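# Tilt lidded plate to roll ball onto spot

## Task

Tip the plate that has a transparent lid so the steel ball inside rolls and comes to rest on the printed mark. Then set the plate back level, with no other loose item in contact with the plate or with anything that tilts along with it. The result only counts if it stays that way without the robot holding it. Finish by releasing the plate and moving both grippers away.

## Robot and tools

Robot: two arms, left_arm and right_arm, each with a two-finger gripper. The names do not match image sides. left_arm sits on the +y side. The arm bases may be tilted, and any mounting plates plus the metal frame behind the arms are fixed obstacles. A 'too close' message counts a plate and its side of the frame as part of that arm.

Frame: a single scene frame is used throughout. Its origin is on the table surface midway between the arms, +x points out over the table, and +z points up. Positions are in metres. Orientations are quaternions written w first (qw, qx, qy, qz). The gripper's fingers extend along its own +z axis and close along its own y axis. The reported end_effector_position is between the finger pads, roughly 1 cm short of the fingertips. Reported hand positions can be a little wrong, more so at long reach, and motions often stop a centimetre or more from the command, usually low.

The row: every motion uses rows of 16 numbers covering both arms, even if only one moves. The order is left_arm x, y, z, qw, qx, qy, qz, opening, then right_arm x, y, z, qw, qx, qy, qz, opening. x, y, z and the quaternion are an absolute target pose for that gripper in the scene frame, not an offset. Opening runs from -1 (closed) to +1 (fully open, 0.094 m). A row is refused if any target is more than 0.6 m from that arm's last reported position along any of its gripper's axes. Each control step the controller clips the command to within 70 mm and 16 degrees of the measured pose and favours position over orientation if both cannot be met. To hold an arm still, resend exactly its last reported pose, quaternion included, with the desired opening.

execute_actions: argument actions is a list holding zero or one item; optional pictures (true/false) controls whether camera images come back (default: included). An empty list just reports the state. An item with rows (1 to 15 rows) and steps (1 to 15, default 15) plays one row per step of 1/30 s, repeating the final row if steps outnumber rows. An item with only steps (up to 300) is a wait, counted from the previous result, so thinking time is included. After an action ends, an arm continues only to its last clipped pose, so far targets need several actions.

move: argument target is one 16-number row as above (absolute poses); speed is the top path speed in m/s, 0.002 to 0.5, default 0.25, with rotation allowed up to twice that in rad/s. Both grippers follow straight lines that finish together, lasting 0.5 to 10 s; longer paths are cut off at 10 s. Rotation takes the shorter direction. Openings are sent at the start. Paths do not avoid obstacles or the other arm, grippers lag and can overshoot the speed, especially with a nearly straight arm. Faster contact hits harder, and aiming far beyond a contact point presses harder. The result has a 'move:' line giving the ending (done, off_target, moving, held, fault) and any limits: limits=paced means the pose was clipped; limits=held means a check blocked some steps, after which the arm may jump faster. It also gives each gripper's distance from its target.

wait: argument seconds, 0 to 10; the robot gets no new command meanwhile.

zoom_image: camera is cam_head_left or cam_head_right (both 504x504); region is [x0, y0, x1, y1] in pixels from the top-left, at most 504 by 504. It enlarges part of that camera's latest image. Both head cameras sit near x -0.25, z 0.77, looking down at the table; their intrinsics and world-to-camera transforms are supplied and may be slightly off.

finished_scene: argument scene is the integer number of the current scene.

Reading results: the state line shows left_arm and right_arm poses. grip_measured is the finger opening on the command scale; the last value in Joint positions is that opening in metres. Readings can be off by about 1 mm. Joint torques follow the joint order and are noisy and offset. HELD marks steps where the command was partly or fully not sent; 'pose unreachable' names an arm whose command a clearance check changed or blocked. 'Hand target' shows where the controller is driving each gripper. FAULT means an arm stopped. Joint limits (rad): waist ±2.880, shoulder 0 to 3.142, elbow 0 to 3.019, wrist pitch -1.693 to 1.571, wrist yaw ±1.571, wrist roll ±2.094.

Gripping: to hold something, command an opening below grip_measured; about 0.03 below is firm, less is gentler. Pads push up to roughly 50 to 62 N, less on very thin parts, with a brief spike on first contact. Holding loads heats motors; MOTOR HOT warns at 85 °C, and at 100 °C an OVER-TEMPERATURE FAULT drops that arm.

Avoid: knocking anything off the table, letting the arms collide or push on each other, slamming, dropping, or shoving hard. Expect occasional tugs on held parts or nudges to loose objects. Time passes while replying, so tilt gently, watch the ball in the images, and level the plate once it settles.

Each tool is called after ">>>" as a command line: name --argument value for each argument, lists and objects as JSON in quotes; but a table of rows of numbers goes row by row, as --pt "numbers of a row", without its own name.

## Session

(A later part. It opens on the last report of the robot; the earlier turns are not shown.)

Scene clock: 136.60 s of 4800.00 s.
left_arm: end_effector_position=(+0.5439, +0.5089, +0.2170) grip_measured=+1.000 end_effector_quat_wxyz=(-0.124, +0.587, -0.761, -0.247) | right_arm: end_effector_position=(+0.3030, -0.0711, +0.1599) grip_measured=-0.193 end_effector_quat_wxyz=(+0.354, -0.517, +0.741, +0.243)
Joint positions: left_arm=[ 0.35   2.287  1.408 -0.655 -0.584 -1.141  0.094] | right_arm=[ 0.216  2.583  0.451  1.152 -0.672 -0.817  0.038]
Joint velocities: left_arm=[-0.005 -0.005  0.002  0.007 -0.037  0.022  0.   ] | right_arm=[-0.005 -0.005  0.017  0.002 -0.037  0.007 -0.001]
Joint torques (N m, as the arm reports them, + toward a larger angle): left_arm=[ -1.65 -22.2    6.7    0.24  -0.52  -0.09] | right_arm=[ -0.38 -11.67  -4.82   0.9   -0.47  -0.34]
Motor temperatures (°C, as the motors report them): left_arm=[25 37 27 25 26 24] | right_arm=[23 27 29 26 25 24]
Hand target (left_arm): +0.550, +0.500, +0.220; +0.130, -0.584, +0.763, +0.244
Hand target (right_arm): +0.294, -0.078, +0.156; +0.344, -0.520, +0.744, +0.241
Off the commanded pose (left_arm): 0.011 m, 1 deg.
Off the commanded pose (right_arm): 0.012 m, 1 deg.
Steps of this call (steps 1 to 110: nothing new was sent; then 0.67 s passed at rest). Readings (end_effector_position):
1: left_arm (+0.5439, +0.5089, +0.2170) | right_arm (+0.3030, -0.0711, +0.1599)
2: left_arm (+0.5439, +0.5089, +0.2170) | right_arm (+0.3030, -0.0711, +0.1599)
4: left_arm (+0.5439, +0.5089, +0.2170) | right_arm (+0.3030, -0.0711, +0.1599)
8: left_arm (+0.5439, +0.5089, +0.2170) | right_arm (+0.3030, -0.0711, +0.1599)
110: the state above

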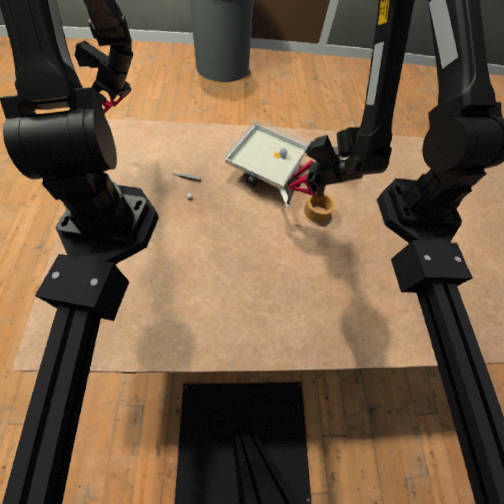

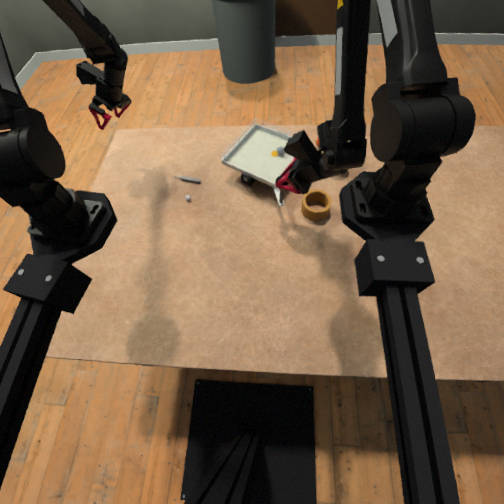

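Drifting slightly; compensate.

>>> execute_actions --actions '[{"rows":[[0.55,0.5,0.22,0.13,-0.584,0.763,0.244,1,0.294,-0.0825,0.156,0.344,-0.52,0.743,0.241,-0.23]],"steps":10}]' --pictures false

>>> execute_actions --actions '[{"steps":150}]' --pictures false

>>> execute_actions --actions '[{"rows":[[0.55,0.5,0.22,0.13,-0.584,0.763,0.244,1,0.294,-0.062,0.1563,0.344,-0.52,0.743,0.241,-0.23]],"steps":4}]' --pictures false

>>> execute_actions --actions '[{"rows":[[0.55,0.5,0.22,0.13,-0.584,0.763,0.244,1,0.294,-0.074,0.156,0.344,-0.52,0.743,0.241,-0.23]],"steps":11}]' --pictures false

>>> execute_actions --actions '[{"rows":[[0.55,0.5,0.22,0.13,-0.584,0.763,0.244,1,0.294,-0.0779,0.156,0.344,-0.52,0.743,0.241,-0.23]]}]' --pictures false

>>> execute_actions --actions '[{"steps":130}]'

>>> zoom_image --camera "cam_head_left" --region '[200,100,330,230]'

Scene clock: 140.27 s of 4800.00 s.
left_arm: end_effector_position=(+0.5439, +0.5089, +0.2170) grip_measured=+1.000 end_effector_quat_wxyz=(-0.124, +0.587, -0.761, -0.247) | right_arm: end_effector_position=(+0.3032, -0.0736, +0.1591) grip_measured=-0.193 end_effector_quat_wxyz=(+0.353, -0.516, +0.741, +0.247)
Joint positions: left_arm=[ 0.35   2.287  1.408 -0.655 -0.584 -1.141  0.094] | right_arm=[ 0.201  2.583  0.455  1.137 -0.686 -0.829  0.038]
Joint velocities: left_arm=[ 0.005  0.005 -0.017  0.002  0.007 -0.051  0.   ] | right_arm=[-0.005  0.005 -0.007 -0.017 -0.095 -0.037 -0.001]
Joint torques (N m, as the arm reports them, + toward a larger angle): left_arm=[ -1.51 -21.78   6.73   0.04  -0.47  -0.14] | right_arm=[ -0.68 -11.91  -5.21   0.85  -0.3   -0.46]
Motor temperatures (°C, as the motors report them): left_arm=[25 37 27 25 26 24] | right_arm=[23 27 29 26 25 24]
Hand target (left_arm): +0.550, +0.500, +0.220; +0.130, -0.584, +0.763, +0.244
Hand target (right_arm): +0.294, -0.082, +0.156; +0.344, -0.520, +0.743, +0.241
Off the commanded pose (left_arm): 0.011 m, 1 deg.
Off the commanded pose (right_arm): 0.013 m, 1 deg.
Steps of this call (steps 1 to 90: nothing new was sent; then 0.33 s passed at rest; steps 91 to 100: all 10 steps of this action). Readings (end_effector_position):
91: left_arm (+0.5439, +0.5089, +0.2170) | right_arm (+0.3029, -0.0712, +0.1599)
92: left_arm (+0.5439, +0.5089, +0.2170) | right_arm (+0.3030, -0.0716, +0.1599)
94: left_arm (+0.5439, +0.5089, +0.2170) | right_arm (+0.3032, -0.0729, +0.1596)
98: left_arm (+0.5439, +0.5089, +0.2170) | right_arm (+0.3032, -0.0736, +0.1591)
100: the state above

Scene clock: 145.27 s of 4800.00 s.
left_arm: end_effector_position=(+0.5439, +0.5089, +0.2170) grip_measured=+1.000 end_effector_quat_wxyz=(-0.124, +0.587, -0.761, -0.247) | right_arm: end_effector_position=(+0.3032, -0.0737, +0.1590) grip_measured=-0.193 end_effector_quat_wxyz=(+0.353, -0.516, +0.741, +0.247)
Joint positions: left_arm=[ 0.35   2.287  1.408 -0.655 -0.584 -1.141  0.094] | right_arm=[ 0.2    2.583  0.455  1.136 -0.686 -0.83   0.038]
Joint velocities: left_arm=[-0.005 -0.015 -0.007 -0.012 -0.037 -0.022  0.   ] | right_arm=[-0.005 -0.005 -0.002 -0.002 -0.007 -0.022 -0.   ]
Joint torques (N m, as the arm reports them, + toward a larger angle): left_arm=[ -1.34 -23.03   6.66   0.14  -0.53  -0.08] | right_arm=[ -0.74 -11.93  -5.24   0.92  -0.3   -0.44]
Motor temperatures (°C, as the motors report them): left_arm=[25 37 27 25 26 24] | right_arm=[23 28 29 26 25 24]
Hand target (left_arm): +0.550, +0.500, +0.220; +0.130, -0.584, +0.763, +0.244
Hand target (right_arm): +0.294, -0.082, +0.156; +0.344, -0.520, +0.744, +0.241
Off the commanded pose (left_arm): 0.011 m, 1 deg.
Off the commanded pose (right_arm): 0.013 m, 1 deg.
Steps of this call (steps 1 to 110: nothing new was sent; then 1.33 s passed at rest). Readings (end_effector_position):
1: left_arm (+0.5439, +0.5089, +0.2170) | right_arm (+0.3032, -0.0736, +0.1591)
2: left_arm (+0.5439, +0.5089, +0.2170) | right_arm (+0.3032, -0.0736, +0.1591)
4: left_arm (+0.5439, +0.5089, +0.2170) | right_arm (+0.3032, -0.0736, +0.1590)
8: left_arm (+0.5439, +0.5089, +0.2170) | right_arm (+0.3032, -0.0736, +0.1590)
110: the state above

Scene clock: 145.40 s of 4800.00 s.
left_arm: end_effector_position=(+0.5439, +0.5089, +0.2170) grip_measured=+1.000 end_effector_quat_wxyz=(-0.124, +0.587, -0.761, -0.247) | right_arm: end_effector_position=(+0.3025, -0.0688, +0.1576) grip_measured=-0.193 end_effector_quat_wxyz=(+0.349, -0.521, +0.743, +0.233)
Joint positions: left_arm=[ 0.35   2.287  1.408 -0.655 -0.584 -1.141  0.094] | right_arm=[ 0.24   2.583  0.451  1.157 -0.637 -0.807  0.038]
Joint velocities: left_arm=[-0.005  0.015  0.007 -0.012 -0.022  0.007  0.   ] | right_arm=[ 0.259 -0.015 -0.051  0.193  0.212  0.051  0.001]
Joint torques (N m, as the arm reports them, + toward a larger angle): left_arm=[ -1.58 -22.21   6.71   0.02  -0.5   -0.09] | right_arm=[  2.   -10.88  -4.07   1.94  -0.78   0.26]
Motor temperatures (°C, as the motors report them): left_arm=[25 37 27 25 26 24] | right_arm=[23 28 29 26 25 24]
Hand target (left_arm): +0.550, +0.500, +0.220; +0.130, -0.584, +0.763, +0.244
Hand target (right_arm): +0.294, -0.063, +0.157; +0.344, -0.521, +0.743, +0.242
Off the commanded pose (left_arm): 0.011 m, 1 deg.
Off the commanded pose (right_arm): 0.011 m, 1 deg.
Steps of this call (steps 1 to 4: all 4 steps of this action). Readings (end_effector_position):
1: left_arm (+0.5439, +0.5089, +0.2170) | right_arm (+0.3043, -0.0737, +0.1583)
2: left_arm (+0.5439, +0.5089, +0.2170) | right_arm (+0.3037, -0.0725, +0.1577)
4: the state above

Scene clock: 145.77 s of 4800.00 s.
left_arm: end_effector_position=(+0.5439, +0.5089, +0.2170) grip_measured=+1.000 end_effector_quat_wxyz=(-0.124, +0.587, -0.761, -0.247) | right_arm: end_effector_position=(+0.3027, -0.0694, +0.1597) grip_measured=-0.193 end_effector_quat_wxyz=(+0.353, -0.519, +0.741, +0.239)
Joint positions: left_arm=[ 0.35   2.287  1.408 -0.655 -0.584 -1.141  0.094] | right_arm=[ 0.228  2.583  0.45   1.159 -0.658 -0.811  0.038]
Joint velocities: left_arm=[ 0.005 -0.005  0.007 -0.007 -0.051 -0.007  0.   ] | right_arm=[-0.015  0.005 -0.007 -0.007  0.022 -0.007  0.001]
Joint torques (N m, as the arm reports them, + toward a larger angle): left_arm=[ -1.32 -23.25   6.78   0.06  -0.55  -0.05] | right_arm=[  0.15 -11.51  -4.59   1.19  -0.63  -0.18]
Motor temperatures (°C, as the motors report them): left_arm=[25 37 27 25 26 24] | right_arm=[23 28 29 26 25 24]
Hand target (left_arm): +0.550, +0.500, +0.220; +0.130, -0.584, +0.763, +0.244
Hand target (right_arm): +0.294, -0.074, +0.156; +0.344, -0.520, +0.743, +0.241
Off the commanded pose (left_arm): 0.011 m, 1 deg.
Off the commanded pose (right_arm): 0.010 m, 1 deg.
Steps of this call (steps 1 to 11: all 11 steps of this action). Readings (end_effector_position):
1: left_arm (+0.5439, +0.5089, +0.2170) | right_arm (+0.3018, -0.0678, +0.1580)
2: left_arm (+0.5439, +0.5089, +0.2170) | right_arm (+0.3020, -0.0681, +0.1585)
4: left_arm (+0.5439, +0.5089, +0.2170) | right_arm (+0.3024, -0.0690, +0.1594)
8: left_arm (+0.5439, +0.5089, +0.2170) | right_arm (+0.3027, -0.0694, +0.1597)
11: the state above

Scene clock: 146.27 s of 4800.00 s.
left_arm: end_effector_position=(+0.5439, +0.5089, +0.2170) grip_measured=+1.000 end_effector_quat_wxyz=(-0.124, +0.587, -0.761, -0.247) | right_arm: end_effector_position=(+0.3030, -0.0709, +0.1600) grip_measured=-0.193 end_effector_quat_wxyz=(+0.354, -0.518, +0.740, +0.243)
Joint positions: left_arm=[ 0.35   2.287  1.408 -0.655 -0.584 -1.141  0.094] | right_arm=[ 0.217  2.583  0.451  1.153 -0.671 -0.816  0.038]
Joint velocities: left_arm=[ 0.005 -0.005  0.007  0.007 -0.007 -0.022  0.   ] | right_arm=[ 0.005  0.005 -0.012  0.012 -0.037  0.081 -0.   ]
Joint torques (N m, as the arm reports them, + toward a larger angle): left_arm=[ -1.03 -22.37   6.74   0.09  -0.53  -0.11] | right_arm=[ -0.4  -11.66  -4.8    0.89  -0.49  -0.34]
Motor temperatures (°C, as the motors report them): left_arm=[25 37 27 25 26 24] | right_arm=[23 28 29 26 25 24]
Hand target (left_arm): +0.550, +0.500, +0.220; +0.130, -0.584, +0.763, +0.244
Hand target (right_arm): +0.294, -0.077, +0.156; +0.344, -0.520, +0.743, +0.241
Off the commanded pose (left_arm): 0.011 m, 1 deg.
Off the commanded pose (right_arm): 0.012 m, 1 deg.
Steps of this call (steps 1 to 15: all 15 steps of this action). Readings (end_effector_position):
1: left_arm (+0.5439, +0.5089, +0.2170) | right_arm (+0.3026, -0.0695, +0.1598)
2: left_arm (+0.5439, +0.5089, +0.2170) | right_arm (+0.3025, -0.0698, +0.1600)
4: left_arm (+0.5439, +0.5089, +0.2170) | right_arm (+0.3030, -0.0707, +0.1602)
8: left_arm (+0.5439, +0.5089, +0.2170) | right_arm (+0.3030, -0.0709, +0.1600)
15: the state above

Scene clock: 150.60 s of 4800.00 s.
left_arm: end_effector_position=(+0.5439, +0.5089, +0.2170) grip_measured=+1.000 end_effector_quat_wxyz=(-0.124, +0.587, -0.761, -0.247) | right_arm: end_effector_position=(+0.3030, -0.0709, +0.1600) grip_measured=-0.193 end_effector_quat_wxyz=(+0.354, -0.518, +0.740, +0.243)
Joint positions: left_arm=[ 0.35   2.287  1.408 -0.655 -0.584 -1.141  0.094] | right_arm=[ 0.217  2.583  0.451  1.153 -0.671 -0.816  0.038]
Joint velocities: left_arm=[-0.005 -0.005  0.022  0.002 -0.007 -0.007  0.   ] | right_arm=[ 0.005 -0.005 -0.002 -0.017 -0.051  0.022 -0.001]
Joint torques (N m, as the arm reports them, + toward a larger angle): left_arm=[ -0.77 -22.02   6.82   0.1   -0.51  -0.16] | right_arm=[ -0.38 -11.7   -4.82   0.91  -0.49  -0.34]
Motor temperatures (°C, as the motors report them): left_arm=[25 37 27 25 26 24] | right_arm=[23 28 29 26 25 24]
Hand target (left_arm): +0.550, +0.500, +0.220; +0.130, -0.584, +0.763, +0.244
Hand target (right_arm): +0.294, -0.077, +0.156; +0.344, -0.520, +0.743, +0.241
Off the commanded pose (left_arm): 0.011 m, 1 deg.
Off the commanded pose (right_arm): 0.012 m, 1 deg.
Steps of this call (steps 1 to 130: nothing new was sent). Readings (end_effector_position):
1: left_arm (+0.5439, +0.5089, +0.2170) | right_arm (+0.3030, -0.0709, +0.1600)
2: left_arm (+0.5439, +0.5089, +0.2170) | right_arm (+0.3030, -0.0709, +0.1600)
4: left_arm (+0.5439, +0.5089, +0.2170) | right_arm (+0.3030, -0.0709, +0.1600)
8: left_arm (+0.5439, +0.5089, +0.2170) | right_arm (+0.3030, -0.0709, +0.1600)
130: the state above

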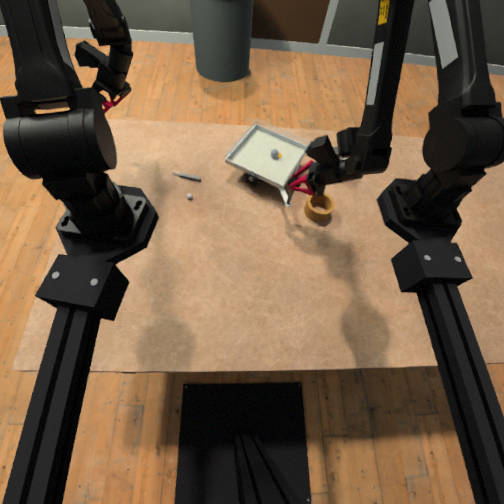

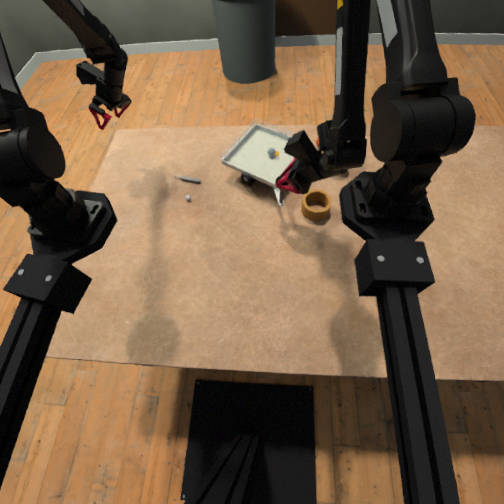

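Region (200, 100, 330, 230) of cam_head_left's 504x504 image, scaled by 3.877, with more detail than that image has.

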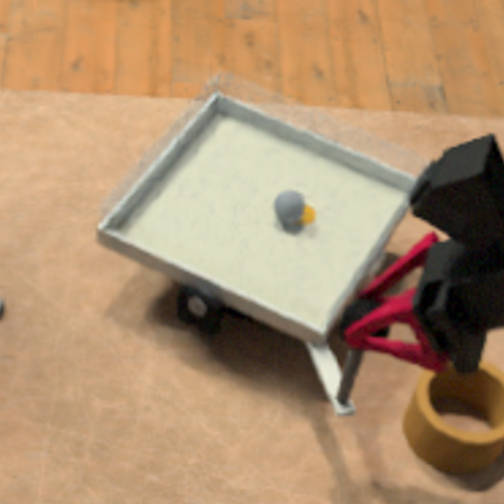

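>>> execute_actions --actions '[{"rows":[[0.55,0.5,0.22,0.13,-0.584,0.763,0.244,1,0.294,-0.0825,0.156,0.344,-0.52,0.743,0.241,-0.23]],"steps":10}]' --pictures false

>>> execute_actions --actions '[{"steps":150}]' --pictures false

>>> execute_actions --actions '[{"rows":[[0.55,0.5,0.22,0.13,-0.584,0.763,0.244,1,0.294,-0.062,0.1563,0.344,-0.52,0.743,0.241,-0.23]],"steps":4}]' --pictures false

>>> execute_actions --actions '[{"rows":[[0.55,0.5,0.22,0.13,-0.584,0.763,0.244,1,0.294,-0.074,0.156,0.344,-0.52,0.743,0.241,-0.23]],"steps":11}]' --pictures false

>>> execute_actions --actions '[{"rows":[[0.55,0.5,0.22,0.13,-0.584,0.763,0.244,1,0.294,-0.078,0.156,0.344,-0.52,0.743,0.241,-0.23]],"steps":15}]' --pictures false

>>> execute_actions --actions '[{"steps":130}]'

>>> zoom_image --camera "cam_head_left" --region '[200,100,330,230]'

Scene clock: 160.37 s of 4800.00 s.
left_arm: end_effector_position=(+0.5439, +0.5089, +0.2170) grip_measured=+1.000 end_effector_quat_wxyz=(-0.124, +0.587, -0.761, -0.247) | right_arm: end_effector_position=(+0.3032, -0.0734, +0.1591) grip_measured=-0.193 end_effector_quat_wxyz=(+0.353, -0.516, +0.740, +0.247)
Joint positions: left_arm=[ 0.35   2.287  1.408 -0.655 -0.584 -1.141  0.094] | right_arm=[ 0.201  2.583  0.455  1.137 -0.687 -0.829  0.038]
Joint velocities: left_arm=[-0.005 -0.015 -0.027  0.017 -0.022 -0.037  0.   ] | right_arm=[-0.005 -0.015 -0.007 -0.007 -0.051  0.022  0.   ]
Joint torques (N m, as the arm reports them, + toward a larger angle): left_arm=[ -1.63 -21.09   6.59   0.13  -0.52  -0.14] | right_arm=[ -0.97 -11.93  -5.22   0.82  -0.29  -0.42]
Motor temperatures (°C, as the motors report them): left_arm=[25 37 27 25 26 24] | right_arm=[23 28 29 26 25 24]
Hand target (left_arm): +0.550, +0.500, +0.220; +0.130, -0.584, +0.763, +0.244
Hand target (right_arm): +0.294, -0.082, +0.156; +0.344, -0.520, +0.744, +0.241
Off the commanded pose (left_arm): 0.011 m, 1 deg.
Off the commanded pose (right_arm): 0.013 m, 1 deg.
Steps of this call (steps 1 to 90: nothing new was sent; then 6.43 s passed at rest; steps 91 to 100: all 10 steps of this action). Readings (end_effector_position):
91: left_arm (+0.5439, +0.5089, +0.2170) | right_arm (+0.3027, -0.0711, +0.1600)
92: left_arm (+0.5439, +0.5089, +0.2170) | right_arm (+0.3030, -0.0715, +0.1599)
94: left_arm (+0.5439, +0.5089, +0.2170) | right_arm (+0.3033, -0.0728, +0.1596)
98: left_arm (+0.5439, +0.5089, +0.2170) | right_arm (+0.3031, -0.0735, +0.1592)
100: the state above

Scene clock: 165.37 s of 4800.00 s.
left_arm: end_effector_position=(+0.5439, +0.5089, +0.2170) grip_measured=+1.000 end_effector_quat_wxyz=(-0.124, +0.587, -0.761, -0.247) | right_arm: end_effector_position=(+0.3032, -0.0737, +0.1590) grip_measured=-0.193 end_effector_quat_wxyz=(+0.353, -0.516, +0.741, +0.247)
Joint positions: left_arm=[ 0.35   2.287  1.408 -0.655 -0.584 -1.141  0.094] | right_arm=[ 0.2    2.583  0.455  1.136 -0.686 -0.83   0.038]
Joint velocities: left_arm=[-0.015  0.005  0.007  0.017  0.022 -0.022  0.   ] | right_arm=[ 0.005  0.005 -0.017 -0.012 -0.007  0.007 -0.001]
Joint torques (N m, as the arm reports them, + toward a larger angle): left_arm=[ -1.04 -21.87   6.84   0.14  -0.49  -0.13] | right_arm=[ -0.73 -11.93  -5.24   0.93  -0.29  -0.44]
Motor temperatures (°C, as the motors report them): left_arm=[25 38 27 25 26 24] | right_arm=[23 28 29 26 25 24]
Hand target (left_arm): +0.550, +0.500, +0.220; +0.130, -0.584, +0.763, +0.244
Hand target (right_arm): +0.294, -0.082, +0.156; +0.344, -0.520, +0.744, +0.241
Off the commanded pose (left_arm): 0.011 m, 1 deg.
Off the commanded pose (right_arm): 0.013 m, 1 deg.
Steps of this call (steps 1 to 120: nothing new was sent; then 1.00 s passed at rest). Readings (end_effector_position):
1: left_arm (+0.5439, +0.5089, +0.2170) | right_arm (+0.3032, -0.0734, +0.1591)
2: left_arm (+0.5439, +0.5089, +0.2170) | right_arm (+0.3032, -0.0734, +0.1591)
4: left_arm (+0.5439, +0.5089, +0.2170) | right_arm (+0.3032, -0.0734, +0.1591)
8: left_arm (+0.5439, +0.5089, +0.2170) | right_arm (+0.3032, -0.0734, +0.1591)
120: the state above

Scene clock: 165.50 s of 4800.00 s.
left_arm: end_effector_position=(+0.5439, +0.5089, +0.2170) grip_measured=+1.000 end_effector_quat_wxyz=(-0.124, +0.587, -0.761, -0.247) | right_arm: end_effector_position=(+0.3025, -0.0688, +0.1576) grip_measured=-0.193 end_effector_quat_wxyz=(+0.349, -0.521, +0.743, +0.233)
Joint positions: left_arm=[ 0.35   2.287  1.408 -0.655 -0.584 -1.141  0.094] | right_arm=[ 0.24   2.583  0.451  1.157 -0.637 -0.807  0.038]
Joint velocities: left_arm=[ 0.005 -0.005  0.012 -0.012  0.007 -0.081  0.   ] | right_arm=[ 0.259  0.005 -0.032  0.198  0.168  0.007 -0.001]
Joint torques (N m, as the arm reports them, + toward a larger angle): left_arm=[ -1.72 -21.31   6.62   0.09  -0.5   -0.12] | right_arm=[  2.12 -11.79  -4.09   1.97  -0.79   0.27]
Motor temperatures (°C, as the motors report them): left_arm=[25 38 27 25 26 24] | right_arm=[23 28 29 26 25 24]
Hand target (left_arm): +0.550, +0.500, +0.220; +0.130, -0.584, +0.763, +0.244
Hand target (right_arm): +0.294, -0.063, +0.157; +0.344, -0.521, +0.743, +0.242
Off the commanded pose (left_arm): 0.011 m, 1 deg.
Off the commanded pose (right_arm): 0.011 m, 1 deg.
Steps of this call (steps 1 to 4: all 4 steps of this action). Readings (end_effector_position):
1: left_arm (+0.5439, +0.5089, +0.2170) | right_arm (+0.3042, -0.0736, +0.1583)
2: left_arm (+0.5439, +0.5089, +0.2170) | right_arm (+0.3038, -0.0725, +0.1577)
4: the state above

Scene clock: 165.87 s of 4800.00 s.
left_arm: end_effector_position=(+0.5439, +0.5089, +0.2170) grip_measured=+1.000 end_effector_quat_wxyz=(-0.124, +0.587, -0.761, -0.247) | right_arm: end_effector_position=(+0.3027, -0.0694, +0.1597) grip_measured=-0.193 end_effector_quat_wxyz=(+0.353, -0.519, +0.741, +0.239)
Joint positions: left_arm=[ 0.35   2.287  1.408 -0.655 -0.584 -1.141  0.094] | right_arm=[ 0.228  2.583  0.45   1.159 -0.658 -0.811  0.038]
Joint velocities: left_arm=[-0.005 -0.015 -0.012 -0.002  0.066 -0.051  0.   ] | right_arm=[-0.015 -0.005 -0.007  0.007  0.022 -0.022  0.   ]
Joint torques (N m, as the arm reports them, + toward a larger angle): left_arm=[ -1.37 -22.48   6.79   0.05  -0.5   -0.13] | right_arm=[  0.15 -11.52  -4.59   1.2   -0.63  -0.18]
Motor temperatures (°C, as the motors report them): left_arm=[25 38 27 25 26 24] | right_arm=[23 28 29 26 25 24]
Hand target (left_arm): +0.550, +0.500, +0.220; +0.130, -0.584, +0.763, +0.244
Hand target (right_arm): +0.294, -0.074, +0.156; +0.344, -0.520, +0.743, +0.241
Off the commanded pose (left_arm): 0.011 m, 1 deg.
Off the commanded pose (right_arm): 0.010 m, 1 deg.
Steps of this call (steps 1 to 11: all 11 steps of this action). Readings (end_effector_position):
1: left_arm (+0.5439, +0.5089, +0.2170) | right_arm (+0.3018, -0.0678, +0.1580)
2: left_arm (+0.5439, +0.5089, +0.2170) | right_arm (+0.3020, -0.0681, +0.1585)
4: left_arm (+0.5439, +0.5089, +0.2170) | right_arm (+0.3025, -0.0690, +0.1594)
8: left_arm (+0.5439, +0.5089, +0.2170) | right_arm (+0.3027, -0.0694, +0.1597)
11: the state above

Scene clock: 166.37 s of 4800.00 s.
left_arm: end_effector_position=(+0.5439, +0.5089, +0.2170) grip_measured=+1.000 end_effector_quat_wxyz=(-0.124, +0.587, -0.761, -0.247) | right_arm: end_effector_position=(+0.3030, -0.0711, +0.1600) grip_measured=-0.193 end_effector_quat_wxyz=(+0.354, -0.517, +0.741, +0.243)
Joint positions: left_arm=[ 0.35   2.287  1.408 -0.655 -0.584 -1.141  0.094] | right_arm=[ 0.216  2.583  0.451  1.153 -0.672 -0.816  0.038]
Joint velocities: left_arm=[-0.015 -0.015 -0.002 -0.017  0.007  0.051  0.   ] | right_arm=[-0.005  0.005  0.002  0.002  0.022 -0.037  0.   ]
Joint torques (N m, as the arm reports them, + toward a larger angle): left_arm=[ -1.06 -22.27   6.71   0.09  -0.53  -0.13] | right_arm=[ -0.38 -11.74  -4.83   0.9   -0.49  -0.34]
Motor temperatures (°C, as the motors report them): left_arm=[25 38 27 25 26 24] | right_arm=[23 28 29 26 25 24]
Hand target (left_arm): +0.550, +0.500, +0.220; +0.130, -0.584, +0.763, +0.244
Hand target (right_arm): +0.294, -0.078, +0.156; +0.344, -0.520, +0.743, +0.241
Off the commanded pose (left_arm): 0.011 m, 1 deg.
Off the commanded pose (right_arm): 0.012 m, 1 deg.
Steps of this call (steps 1 to 15: all 15 steps of this action). Readings (end_effector_position):
1: left_arm (+0.5439, +0.5089, +0.2170) | right_arm (+0.3027, -0.0695, +0.1598)
2: left_arm (+0.5439, +0.5089, +0.2170) | right_arm (+0.3026, -0.0699, +0.1600)
4: left_arm (+0.5439, +0.5089, +0.2170) | right_arm (+0.3030, -0.0708, +0.1602)
8: left_arm (+0.5439, +0.5089, +0.2170) | right_arm (+0.3030, -0.0711, +0.1600)
15: the state above

Scene clock: 170.70 s of 4800.00 s.
left_arm: end_effector_position=(+0.5439, +0.5089, +0.2170) grip_measured=+1.000 end_effector_quat_wxyz=(-0.124, +0.587, -0.761, -0.247) | right_arm: end_effector_position=(+0.3030, -0.0711, +0.1600) grip_measured=-0.193 end_effector_quat_wxyz=(+0.354, -0.517, +0.741, +0.243)
Joint positions: left_arm=[ 0.35   2.287  1.408 -0.655 -0.584 -1.141  0.094] | right_arm=[ 0.216  2.583  0.451  1.153 -0.672 -0.816  0.038]
Joint velocities: left_arm=[-0.005  0.005  0.007  0.012  0.007  0.007  0.   ] | right_arm=[-0.005 -0.005  0.017 -0.012 -0.007 -0.007 -0.   ]
Joint torques (N m, as the arm reports them, + toward a larger angle): left_arm=[ -1.58 -22.62   6.69   0.19  -0.49  -0.1 ] | right_arm=[ -0.36 -11.73  -4.81   0.9   -0.48  -0.34]
Motor temperatures (°C, as the motors report them): left_arm=[25 38 27 25 26 24] | right_arm=[23 28 29 26 25 24]
Hand target (left_arm): +0.550, +0.500, +0.220; +0.130, -0.584, +0.763, +0.244
Hand target (right_arm): +0.294, -0.078, +0.156; +0.344, -0.520, +0.743, +0.241
Off the commanded pose (left_arm): 0.011 m, 1 deg.
Off the commanded pose (right_arm): 0.012 m, 1 deg.
Steps of this call (steps 1 to 120: nothing new was sent; then 0.33 s passed at rest). Readings (end_effector_position):
1: left_arm (+0.5439, +0.5089, +0.2170) | right_arm (+0.3030, -0.0711, +0.1600)
2: left_arm (+0.5439, +0.5089, +0.2170) | right_arm (+0.3030, -0.0711, +0.1600)
4: left_arm (+0.5439, +0.5089, +0.2170) | right_arm (+0.3030, -0.0711, +0.1600)
8: left_arm (+0.5439, +0.5089, +0.2170) | right_arm (+0.3030, -0.0711, +0.1600)
120: the state above

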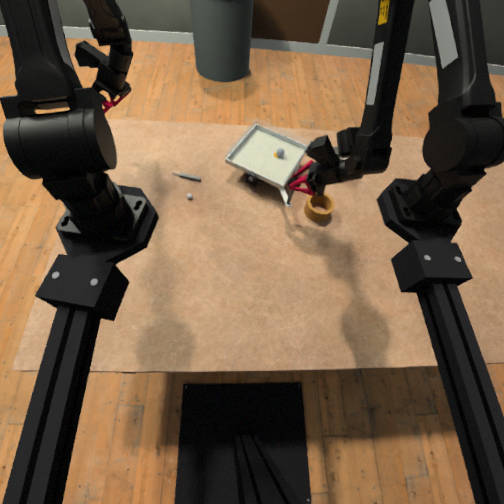

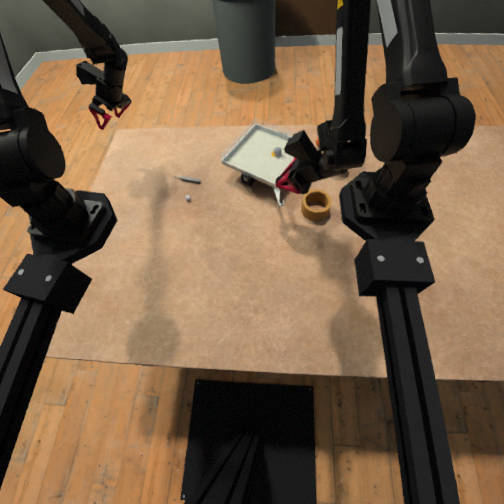

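Region (200, 100, 330, 230) of cam_head_left's 504x504 image, scaled by 3.877, with more detail than that image has.

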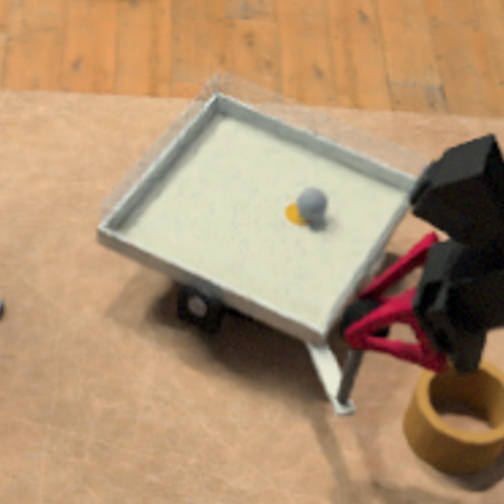

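312; N=12 should give ~301.

>>> execute_actions --actions '[{"rows":[[0.55,0.5,0.22,0.13,-0.584,0.763,0.244,1,0.294,-0.0825,0.156,0.344,-0.52,0.743,0.241,-0.23]],"steps":10}]' --pictures false

>>> execute_actions --actions '[{"steps":150}]' --pictures false

>>> execute_actions --actions '[{"rows":[[0.55,0.5,0.22,0.13,-0.584,0.763,0.244,1,0.294,-0.062,0.1563,0.344,-0.52,0.743,0.241,-0.23]],"steps":4}]' --pictures false

>>> execute_actions --actions '[{"rows":[[0.55,0.5,0.22,0.13,-0.584,0.763,0.244,1,0.294,-0.074,0.156,0.344,-0.52,0.743,0.241,-0.23]],"steps":12}]' --pictures false

>>> execute_actions --actions '[{"rows":[[0.55,0.5,0.22,0.13,-0.584,0.763,0.244,1,0.294,-0.078,0.156,0.344,-0.52,0.743,0.241,-0.23]],"steps":15}]' --pictures false

>>> execute_actions --actions '[{"steps":130}]'

>>> zoom_image --camera "cam_head_left" --region '[200,100,330,230]'

Scene clock: 174.53 s of 4800.00 s.
left_arm: end_effector_position=(+0.5439, +0.5089, +0.2170) grip_measured=+1.000 end_effector_quat_wxyz=(-0.124, +0.587, -0.761, -0.247) | right_arm: end_effector_position=(+0.3031, -0.0735, +0.1591) grip_measured=-0.193 end_effector_quat_wxyz=(+0.353, -0.516, +0.741, +0.247)
Joint positions: left_arm=[ 0.35   2.287  1.408 -0.655 -0.584 -1.141  0.094] | right_arm=[ 0.201  2.583  0.454  1.137 -0.686 -0.829  0.038]
Joint velocities: left_arm=[-0.015  0.005 -0.017  0.002  0.007 -0.022  0.   ] | right_arm=[-0.015  0.015 -0.017 -0.007 -0.051  0.007  0.   ]
Joint torques (N m, as the arm reports them, + toward a larger angle): left_arm=[ -1.08 -22.58   6.78   0.06  -0.48  -0.15] | right_arm=[ -0.83 -11.97  -5.23   0.9   -0.3   -0.43]
Motor temperatures (°C, as the motors report them): left_arm=[25 38 27 25 26 24] | right_arm=[23 28 29 26 25 24]
Hand target (left_arm): +0.550, +0.500, +0.220; +0.130, -0.584, +0.763, +0.244
Hand target (right_arm): +0.294, -0.082, +0.156; +0.344, -0.520, +0.743, +0.241
Off the commanded pose (left_arm): 0.011 m, 1 deg.
Off the commanded pose (right_arm): 0.013 m, 1 deg.
Steps of this call (steps 1 to 90: nothing new was sent; then 0.50 s passed at rest; steps 91 to 100: all 10 steps of this action). Readings (end_effector_position):
91: left_arm (+0.5439, +0.5089, +0.2170) | right_arm (+0.3028, -0.0712, +0.1600)
92: left_arm (+0.5439, +0.5089, +0.2170) | right_arm (+0.3030, -0.0716, +0.1599)
94: left_arm (+0.5439, +0.5089, +0.2170) | right_arm (+0.3033, -0.0729, +0.1596)
98: left_arm (+0.5439, +0.5089, +0.2170) | right_arm (+0.3031, -0.0735, +0.1591)
100: the state above

Scene clock: 179.53 s of 4800.00 s.
left_arm: end_effector_position=(+0.5439, +0.5089, +0.2170) grip_measured=+1.000 end_effector_quat_wxyz=(-0.124, +0.587, -0.761, -0.247) | right_arm: end_effector_position=(+0.3032, -0.0737, +0.1590) grip_measured=-0.193 end_effector_quat_wxyz=(+0.353, -0.516, +0.741, +0.247)
Joint positions: left_arm=[ 0.35   2.287  1.408 -0.655 -0.584 -1.141  0.094] | right_arm=[ 0.2    2.583  0.455  1.136 -0.686 -0.83   0.038]
Joint velocities: left_arm=[-0.005 -0.005 -0.007  0.012 -0.095  0.007  0.   ] | right_arm=[-0.005 -0.015 -0.002 -0.007 -0.022  0.007 -0.001]
Joint torques (N m, as the arm reports them, + toward a larger angle): left_arm=[ -1.28 -22.1    6.84   0.    -0.54  -0.13] | right_arm=[ -0.74 -11.96  -5.24   0.92  -0.3   -0.45]
Motor temperatures (°C, as the motors report them): left_arm=[25 38 27 25 26 24] | right_arm=[23 28 29 26 25 24]
Hand target (left_arm): +0.550, +0.500, +0.220; +0.130, -0.584, +0.763, +0.244
Hand target (right_arm): +0.294, -0.082, +0.156; +0.344, -0.520, +0.744, +0.241
Off the commanded pose (left_arm): 0.011 m, 1 deg.
Off the commanded pose (right_arm): 0.013 m, 1 deg.
Steps of this call (steps 1 to 110: nothing new was sent; then 1.33 s passed at rest). Readings (end_effector_position):
1: left_arm (+0.5439, +0.5089, +0.2170) | right_arm (+0.3033, -0.0735, +0.1591)
2: left_arm (+0.5439, +0.5089, +0.2170) | right_arm (+0.3032, -0.0735, +0.1591)
4: left_arm (+0.5439, +0.5089, +0.2170) | right_arm (+0.3032, -0.0735, +0.1591)
8: left_arm (+0.5439, +0.5089, +0.2170) | right_arm (+0.3032, -0.0735, +0.1591)
110: the state above

Scene clock: 179.67 s of 4800.00 s.
left_arm: end_effector_position=(+0.5439, +0.5089, +0.2170) grip_measured=+1.000 end_effector_quat_wxyz=(-0.124, +0.587, -0.761, -0.247) | right_arm: end_effector_position=(+0.3026, -0.0688, +0.1576) grip_measured=-0.193 end_effector_quat_wxyz=(+0.349, -0.521, +0.743, +0.233)
Joint positions: left_arm=[ 0.35   2.287  1.408 -0.655 -0.584 -1.141  0.094] | right_arm=[ 0.24   2.583  0.451  1.157 -0.637 -0.806  0.038]
Joint velocities: left_arm=[ 0.005 -0.005 -0.002  0.007 -0.007 -0.007  0.   ] | right_arm=[ 0.239  0.005 -0.056  0.173  0.227  0.037 -0.   ]
Joint torques (N m, as the arm reports them, + toward a larger angle): left_arm=[ -1.35 -22.25   6.77  -0.02  -0.5   -0.15] | right_arm=[  2.25 -11.17  -4.07   2.02  -0.81   0.24]
Motor temperatures (°C, as the motors report them): left_arm=[25 38 27 25 26 24] | right_arm=[23 28 29 26 25 24]
Hand target (left_arm): +0.550, +0.500, +0.220; +0.130, -0.584, +0.763, +0.244
Hand target (right_arm): +0.294, -0.063, +0.157; +0.344, -0.521, +0.743, +0.242
Off the commanded pose (left_arm): 0.011 m, 1 deg.
Off the commanded pose (right_arm): 0.011 m, 1 deg.
Steps of this call (steps 1 to 4: all 4 steps of this action). Readings (end_effector_position):
1: left_arm (+0.5439, +0.5089, +0.2170) | right_arm (+0.3041, -0.0737, +0.1583)
2: left_arm (+0.5439, +0.5089, +0.2170) | right_arm (+0.3038, -0.0725, +0.1577)
4: the state above

Scene clock: 180.07 s of 4800.00 s.
left_arm: end_effector_position=(+0.5439, +0.5089, +0.2170) grip_measured=+1.000 end_effector_quat_wxyz=(-0.124, +0.587, -0.761, -0.247) | right_arm: end_effector_position=(+0.3028, -0.0694, +0.1597) grip_measured=-0.193 end_effector_quat_wxyz=(+0.353, -0.519, +0.741, +0.239)
Joint positions: left_arm=[ 0.35   2.287  1.408 -0.655 -0.584 -1.141  0.094] | right_arm=[ 0.228  2.583  0.45   1.159 -0.658 -0.81   0.038]
Joint velocities: left_arm=[-0.015 -0.005  0.017 -0.007  0.007  0.081  0.   ] | right_arm=[ 0.005  0.005  0.007 -0.002 -0.007  0.095 -0.001]
Joint torques (N m, as the arm reports them, + toward a larger angle): left_arm=[ -1.6  -22.69   6.65   0.13  -0.46  -0.1 ] | right_arm=[  0.15 -11.5   -4.59   1.18  -0.64  -0.18]
Motor temperatures (°C, as the motors report them): left_arm=[25 38 27 25 26 24] | right_arm=[23 28 29 26 25 24]
Hand target (left_arm): +0.550, +0.500, +0.220; +0.130, -0.584, +0.763, +0.244
Hand target (right_arm): +0.294, -0.074, +0.156; +0.344, -0.520, +0.743, +0.241
Off the commanded pose (left_arm): 0.011 m, 1 deg.
Off the commanded pose (right_arm): 0.011 m, 1 deg.
Steps of this call (steps 1 to 12: all 12 steps of this action). Readings (end_effector_position):
1: left_arm (+0.5439, +0.5089, +0.2170) | right_arm (+0.3019, -0.0678, +0.1580)
2: left_arm (+0.5439, +0.5089, +0.2170) | right_arm (+0.3021, -0.0681, +0.1585)
4: left_arm (+0.5439, +0.5089, +0.2170) | right_arm (+0.3025, -0.0690, +0.1594)
8: left_arm (+0.5439, +0.5089, +0.2170) | right_arm (+0.3028, -0.0694, +0.1597)
12: the state above

Scene clock: 180.57 s of 4800.00 s.
left_arm: end_effector_position=(+0.5439, +0.5089, +0.2170) grip_measured=+1.000 end_effector_quat_wxyz=(-0.124, +0.587, -0.761, -0.247) | right_arm: end_effector_position=(+0.3031, -0.0711, +0.1599) grip_measured=-0.193 end_effector_quat_wxyz=(+0.354, -0.517, +0.741, +0.243)
Joint positions: left_arm=[ 0.35   2.287  1.408 -0.655 -0.584 -1.141  0.094] | right_arm=[ 0.216  2.583  0.451  1.153 -0.671 -0.816  0.038]
Joint velocities: left_arm=[-0.005 -0.005 -0.012  0.002  0.022 -0.007  0.   ] | right_arm=[-0.005  0.005  0.012  0.002 -0.066 -0.051 -0.003]
Joint torques (N m, as the arm reports them, + toward a larger angle): left_arm=[ -1.68 -21.75   6.73   0.07  -0.52  -0.1 ] | right_arm=[ -0.37 -11.7   -4.83   0.9   -0.49  -0.35]
Motor temperatures (°C, as the motors report them): left_arm=[25 38 27 25 26 24] | right_arm=[23 28 29 26 25 24]
Hand target (left_arm): +0.550, +0.500, +0.220; +0.130, -0.584, +0.763, +0.244
Hand target (right_arm): +0.294, -0.078, +0.156; +0.344, -0.520, +0.743, +0.241
Off the commanded pose (left_arm): 0.011 m, 1 deg.
Off the commanded pose (right_arm): 0.012 m, 1 deg.
Steps of this call (steps 1 to 15: all 15 steps of this action). Readings (end_effector_position):
1: left_arm (+0.5439, +0.5089, +0.2170) | right_arm (+0.3027, -0.0695, +0.1598)
2: left_arm (+0.5439, +0.5089, +0.2170) | right_arm (+0.3026, -0.0699, +0.1600)
4: left_arm (+0.5439, +0.5089, +0.2170) | right_arm (+0.3030, -0.0708, +0.1602)
8: left_arm (+0.5439, +0.5089, +0.2170) | right_arm (+0.3031, -0.0711, +0.1599)
15: the state above

Scene clock: 184.90 s of 4800.00 s.
left_arm: end_effector_position=(+0.5439, +0.5089, +0.2170) grip_measured=+1.000 end_effector_quat_wxyz=(-0.124, +0.587, -0.761, -0.247) | right_arm: end_effector_position=(+0.3031, -0.0711, +0.1599) grip_measured=-0.193 end_effector_quat_wxyz=(+0.354, -0.517, +0.741, +0.243)
Joint positions: left_arm=[ 0.35   2.287  1.408 -0.655 -0.584 -1.141  0.094] | right_arm=[ 0.216  2.583  0.451  1.153 -0.671 -0.816  0.038]
Joint velocities: left_arm=[-0.005 -0.005 -0.007  0.002  0.066  0.037  0.   ] | right_arm=[-0.015  0.015 -0.002 -0.002 -0.007  0.037 -0.   ]
Joint torques (N m, as the arm reports them, + toward a larger angle): left_arm=[ -1.44 -21.45   6.82   0.    -0.53  -0.12] | right_arm=[ -0.4  -11.71  -4.82   0.9   -0.49  -0.35]
Motor temperatures (°C, as the motors report them): left_arm=[25 38 27 25 26 24] | right_arm=[23 28 29 26 25 24]
Hand target (left_arm): +0.550, +0.500, +0.220; +0.130, -0.584, +0.763, +0.244
Hand target (right_arm): +0.294, -0.078, +0.156; +0.344, -0.520, +0.743, +0.241
Off the commanded pose (left_arm): 0.011 m, 1 deg.
Off the commanded pose (right_arm): 0.012 m, 1 deg.
Steps of this call (steps 1 to 110: nothing new was sent; then 0.67 s passed at rest). Readings (end_effector_position):
1: left_arm (+0.5439, +0.5089, +0.2170) | right_arm (+0.3031, -0.0711, +0.1599)
2: left_arm (+0.5439, +0.5089, +0.2170) | right_arm (+0.3031, -0.0711, +0.1599)
4: left_arm (+0.5439, +0.5089, +0.2170) | right_arm (+0.3031, -0.0711, +0.1599)
8: left_arm (+0.5439, +0.5089, +0.2170) | right_arm (+0.3031, -0.0711, +0.1599)
110: the state above

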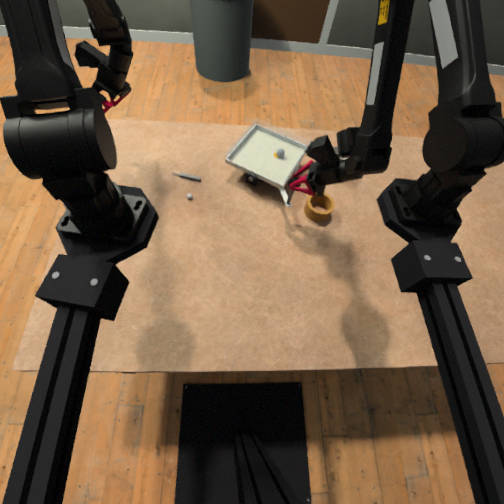

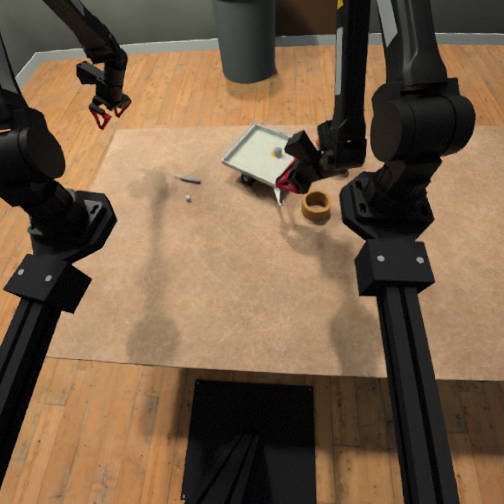

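Region (200, 100, 330, 230) of cam_head_left's 504x504 image, scaled by 3.877, with more detail than that image has.

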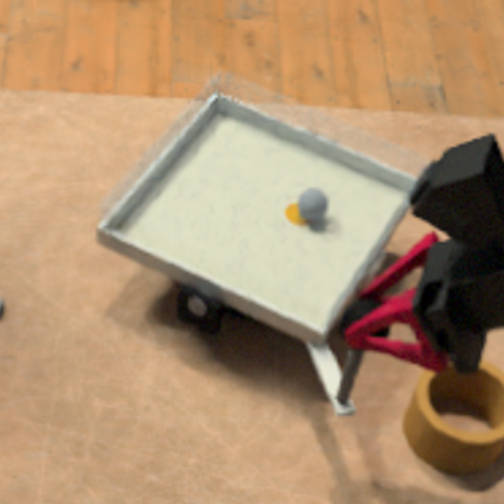

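Try a short nudge from here.

>>> execute_actions --actions '[{"rows":[[0.55,0.5,0.22,0.13,-0.584,0.763,0.244,1,0.294,-0.064,0.1563,0.344,-0.52,0.743,0.241,-0.23],[0.55,0.5,0.22,0.13,-0.584,0.763,0.244,1,0.294,-0.064,0.1563,0.344,-0.52,0.743,0.241,-0.23],[0.55,0.5,0.22,0.13,-0.584,0.763,0.244,1,0.294,-0.064,0.1563,0.344,-0.52,0.743,0.241,-0.23],[0.55,0.5,0.22,0.13,-0.584,0.763,0.244,1,0.294,-0.078,0.156,0.344,-0.52,0.743,0.241,-0.23]],"steps":15}]' --pictures false

>>> execute_actions --actions '[{"steps":90}]'

>>> zoom_image --camera "cam_head_left" --region '[200,100,330,230]'

Scene clock: 187.80 s of 4800.00 s.
left_arm: end_effector_position=(+0.5439, +0.5089, +0.2170) grip_measured=+1.000 end_effector_quat_wxyz=(-0.124, +0.587, -0.761, -0.247) | right_arm: end_effector_position=(+0.3031, -0.0710, +0.1601) grip_measured=-0.193 end_effector_quat_wxyz=(+0.354, -0.517, +0.741, +0.243)
Joint positions: left_arm=[ 0.35   2.287  1.408 -0.655 -0.584 -1.141  0.094] | right_arm=[ 0.216  2.583  0.451  1.153 -0.673 -0.816  0.038]
Joint velocities: left_arm=[-0.005 -0.005  0.002 -0.017 -0.022 -0.066  0.   ] | right_arm=[-0.005 -0.015  0.002 -0.007  0.051 -0.022 -0.   ]
Joint torques (N m, as the arm reports them, + toward a larger angle): left_arm=[ -1.35 -22.13   6.8    0.09  -0.54  -0.11] | right_arm=[ -0.34 -11.7   -4.84   0.88  -0.45  -0.35]
Motor temperatures (°C, as the motors report them): left_arm=[25 38 27 25 26 24] | right_arm=[23 28 29 26 25 24]
Hand target (left_arm): +0.550, +0.500, +0.220; +0.130, -0.584, +0.763, +0.244
Hand target (right_arm): +0.294, -0.078, +0.156; +0.344, -0.520, +0.743, +0.241
Off the commanded pose (left_arm): 0.011 m, 1 deg.
Off the commanded pose (right_arm): 0.012 m, 1 deg.
Steps of this call (steps 1 to 72: nothing new was sent; steps 73 to 87: all 15 steps of this action). Readings (end_effector_position):
73: left_arm (+0.5439, +0.5089, +0.2170) | right_arm (+0.3036, -0.0712, +0.1595)
74: left_arm (+0.5439, +0.5089, +0.2170) | right_arm (+0.3036, -0.0706, +0.1588)
76: left_arm (+0.5439, +0.5089, +0.2170) | right_arm (+0.3023, -0.0689, +0.1587)
80: left_arm (+0.5439, +0.5089, +0.2170) | right_arm (+0.3031, -0.0709, +0.1602)
87: the state above

Scene clock: 190.80 s of 4800.00 s.
left_arm: end_effector_position=(+0.5439, +0.5089, +0.2170) grip_measured=+1.000 end_effector_quat_wxyz=(-0.124, +0.587, -0.761, -0.247) | right_arm: end_effector_position=(+0.3031, -0.0710, +0.1601) grip_measured=-0.193 end_effector_quat_wxyz=(+0.354, -0.517, +0.741, +0.243)
Joint positions: left_arm=[ 0.35   2.287  1.408 -0.655 -0.584 -1.141  0.094] | right_arm=[ 0.216  2.583  0.451  1.153 -0.673 -0.816  0.038]
Joint velocities: left_arm=[-0.005 -0.015  0.007  0.002 -0.066 -0.037  0.   ] | right_arm=[-0.024  0.005 -0.017 -0.007 -0.095 -0.007  0.   ]
Joint torques (N m, as the arm reports them, + toward a larger angle): left_arm=[ -1.18 -22.6    6.76  -0.01  -0.48  -0.14] | right_arm=[ -0.33 -11.74  -4.85   0.88  -0.44  -0.35]
Motor temperatures (°C, as the motors report them): left_arm=[25 38 28 25 26 24] | right_arm=[23 28 29 26 25 24]
Hand target (left_arm): +0.550, +0.500, +0.220; +0.130, -0.584, +0.763, +0.244
Hand target (right_arm): +0.294, -0.078, +0.156; +0.344, -0.520, +0.743, +0.241
Off the commanded pose (left_arm): 0.011 m, 1 deg.
Off the commanded pose (right_arm): 0.012 m, 1 deg.
Steps of this call (steps 1 to 90: nothing new was sent). Readings (end_effector_position):
1: left_arm (+0.5439, +0.5089, +0.2170) | right_arm (+0.3031, -0.0710, +0.1601)
2: left_arm (+0.5439, +0.5089, +0.2170) | right_arm (+0.3031, -0.0710, +0.1601)
4: left_arm (+0.5439, +0.5089, +0.2170) | right_arm (+0.3031, -0.0710, +0.1601)
8: left_arm (+0.5439, +0.5089, +0.2170) | right_arm (+0.3031, -0.0710, +0.1601)
90: the state above

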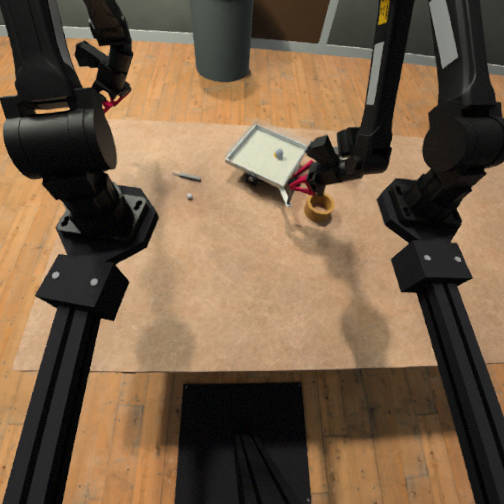

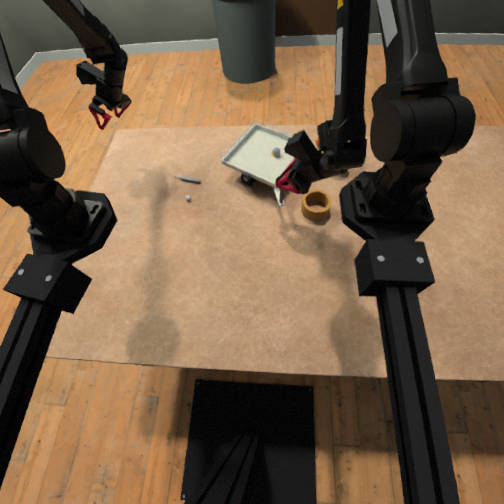

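Region (200, 100, 330, 230) of cam_head_left's 504x504 image, scaled by 3.877, with more detail than that image has.

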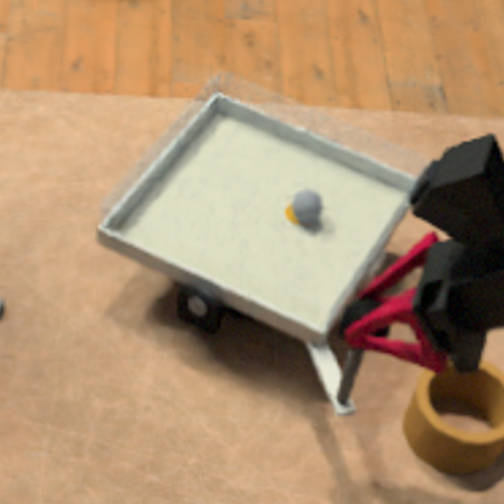

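Good; release.

>>> execute_actions --actions '[{"rows":[[0.55,0.5,0.22,0.13,-0.584,0.763,0.244,1,0.294,-0.078,0.156,0.344,-0.52,0.743,0.241,0.6]],"steps":15}]' --pictures false

>>> move --target '[0.55,0.5,0.22,0.13,-0.584,0.763,0.244,1,0.28,-0.115,0.27,0.344,-0.52,0.743,0.241,0.6]' --speed 0.1

>>> wait --seconds 2

>>> zoom_image --camera "cam_head_left" --region '[200,100,330,230]'

Scene clock: 193.30 s of 4800.00 s.
left_arm: end_effector_position=(+0.5439, +0.5089, +0.2170) grip_measured=+1.000 end_effector_quat_wxyz=(-0.124, +0.587, -0.761, -0.247) | right_arm: end_effector_position=(+0.3025, -0.0718, +0.1595) grip_measured=+0.598 end_effector_quat_wxyz=(+0.355, -0.524, +0.736, +0.240)
Joint positions: left_arm=[ 0.35   2.287  1.408 -0.655 -0.584 -1.141  0.094] | right_arm=[ 0.213  2.583  0.451  1.148 -0.673 -0.837  0.075]
Joint velocities: left_arm=[ 0.005 -0.005 -0.002 -0.002 -0.022  0.051  0.   ] | right_arm=[-0.015 -0.005 -0.022 -0.002 -0.022 -0.051  0.001]
Joint torques (N m, as the arm reports them, + toward a larger angle): left_arm=[ -1.25 -22.16   6.8    0.08  -0.55  -0.16] | right_arm=[ -0.18 -11.66  -4.75   0.98  -0.46  -0.08]
Motor temperatures (°C, as the motors report them): left_arm=[25 38 28 25 26 24] | right_arm=[23 28 29 26 25 24]
Hand target (left_arm): +0.550, +0.500, +0.220; +0.130, -0.584, +0.763, +0.244
Hand target (right_arm): +0.294, -0.078, +0.156; +0.344, -0.520, +0.743, +0.241
Off the commanded pose (left_arm): 0.011 m, 1 deg.
Off the commanded pose (right_arm): 0.011 m, 1 deg.
Steps of this call (steps 1 to 60: nothing new was sent; steps 61 to 75: all 15 steps of this action). Readings (end_effector_position):
61: left_arm (+0.5439, +0.5089, +0.2170) | right_arm (+0.3030, -0.0710, +0.1601)
62: left_arm (+0.5439, +0.5089, +0.2170) | right_arm (+0.3029, -0.0712, +0.1599)
64: left_arm (+0.5439, +0.5089, +0.2170) | right_arm (+0.3026, -0.0714, +0.1597)
68: left_arm (+0.5439, +0.5089, +0.2170) | right_arm (+0.3026, -0.0718, +0.1595)
75: the state above

Scene clock: 195.23 s of 4800.00 s.
left_arm: end_effector_position=(+0.5439, +0.5089, +0.2170) grip_measured=+1.000 end_effector_quat_wxyz=(-0.124, +0.587, -0.761, -0.247) | right_arm: end_effector_position=(+0.2830, -0.1115, +0.2689) grip_measured=+0.598 end_effector_quat_wxyz=(+0.343, -0.522, +0.742, +0.243)
Joint positions: left_arm=[ 0.35   2.287  1.408 -0.655 -0.584 -1.141  0.094] | right_arm=[ 0.06   2.037  0.22   0.692 -0.742 -1.016  0.075]
Joint velocities: left_arm=[-0.005 -0.005  0.007 -0.002 -0.037  0.007  0.   ] | right_arm=[-0.005 -0.005  0.017 -0.002 -0.007 -0.022 -0.001]
Joint torques (N m, as the arm reports them, + toward a larger angle): left_arm=[ -0.98 -22.17   6.82   0.08  -0.53  -0.11] | right_arm=[ -0.29 -10.44  -1.82   0.82  -0.59  -0.1 ]
Motor temperatures (°C, as the motors report them): left_arm=[25 38 28 25 26 24] | right_arm=[23 28 29 26 25 24]
Hand target (left_arm): +0.550, +0.500, +0.220; +0.130, -0.584, +0.763, +0.244
Hand target (right_arm): +0.281, -0.115, +0.270; +0.343, -0.521, +0.743, +0.241
Off the commanded pose (left_arm): 0.011 m, 1 deg.
Off the commanded pose (right_arm): 0.005 m, 0 deg.
move: off_target (left_arm)

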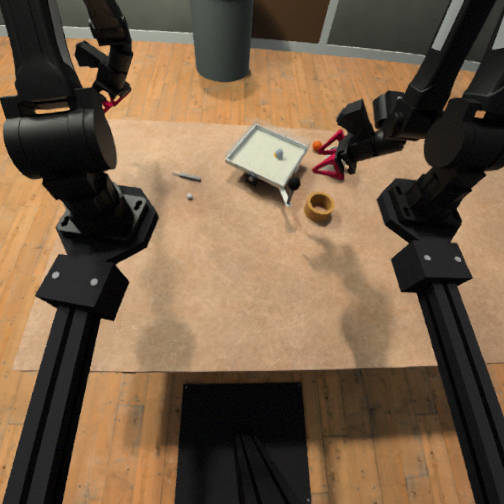

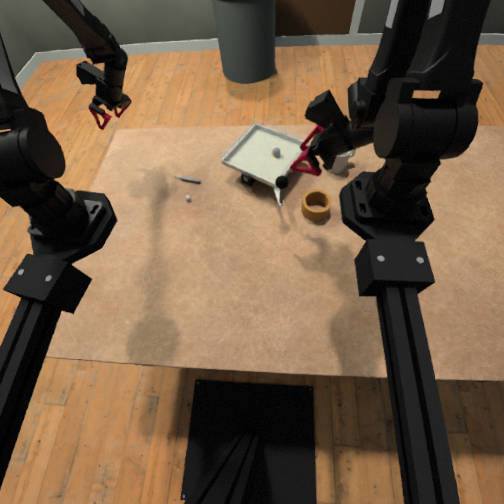

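Scene clock: 197.23 s of 4800.00 s.
left_arm: end_effector_position=(+0.5439, +0.5089, +0.2170) grip_measured=+1.000 end_effector_quat_wxyz=(-0.124, +0.587, -0.761, -0.247) | right_arm: end_effector_position=(+0.2830, -0.1115, +0.2689) grip_measured=+0.598 end_effector_quat_wxyz=(+0.343, -0.523, +0.741, +0.242)
Joint positions: left_arm=[ 0.35   2.287  1.408 -0.655 -0.584 -1.141  0.094] | right_arm=[ 0.06   2.037  0.22   0.692 -0.742 -1.018  0.075]
Joint velocities: left_arm=[-0.015 -0.015 -0.007 -0.007  0.007  0.037  0.   ] | right_arm=[ 0.005 -0.005 -0.012 -0.012 -0.037  0.007  0.   ]
Joint torques (N m, as the arm reports them, + toward a larger angle): left_arm=[ -0.99 -22.47   6.91   0.13  -0.51  -0.08] | right_arm=[ -0.28 -10.48  -2.01   0.8   -0.6   -0.1 ]
Motor temperatures (°C, as the motors report them): left_arm=[25 38 28 25 26 24] | right_arm=[23 28 29 26 25 24]
Hand target (left_arm): +0.550, +0.500, +0.220; +0.130, -0.584, +0.763, +0.244
Hand target (right_arm): +0.281, -0.115, +0.270; +0.343, -0.521, +0.743, +0.241
Off the commanded pose (left_arm): 0.011 m, 1 deg.
Off the commanded pose (right_arm): 0.005 m, 0 deg.
Steps of this call (steps 1 to 60: nothing new was sent). Readings (end_effector_position):
1: left_arm (+0.5439, +0.5089, +0.2170) | right_arm (+0.2830, -0.1115, +0.2689)
2: left_arm (+0.5439, +0.5089, +0.2170) | right_arm (+0.2830, -0.1115, +0.2689)
4: left_arm (+0.5439, +0.5089, +0.2170) | right_arm (+0.2830, -0.1115, +0.2689)
8: left_arm (+0.5439, +0.5089, +0.2170) | right_arm (+0.2830, -0.1115, +0.2689)
60: the state above

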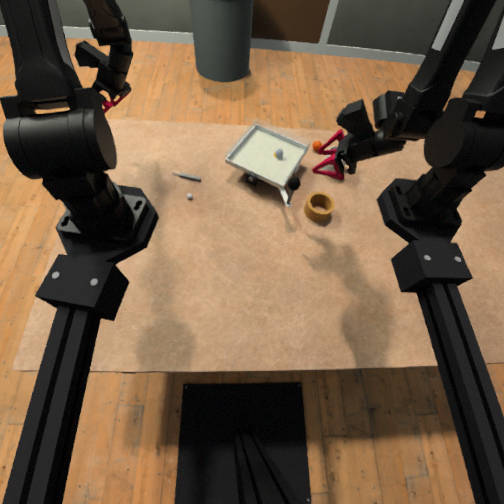

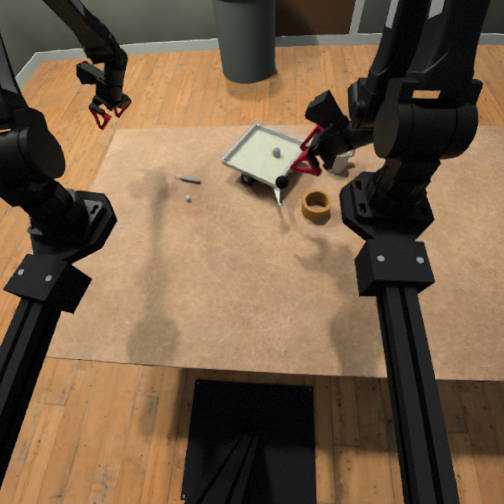

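Region (200, 100, 330, 230) of cam_head_left's 504x504 image, scaled by 3.877, with more detail than that image has.

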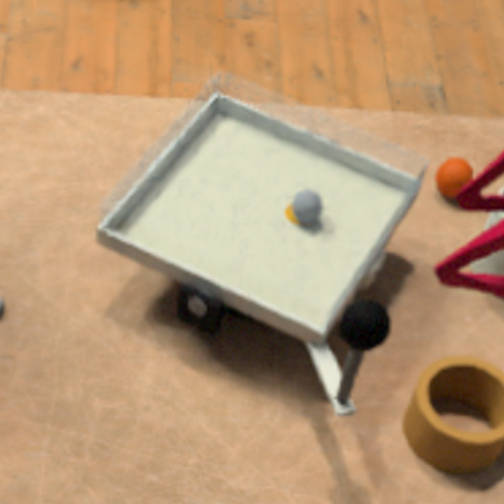

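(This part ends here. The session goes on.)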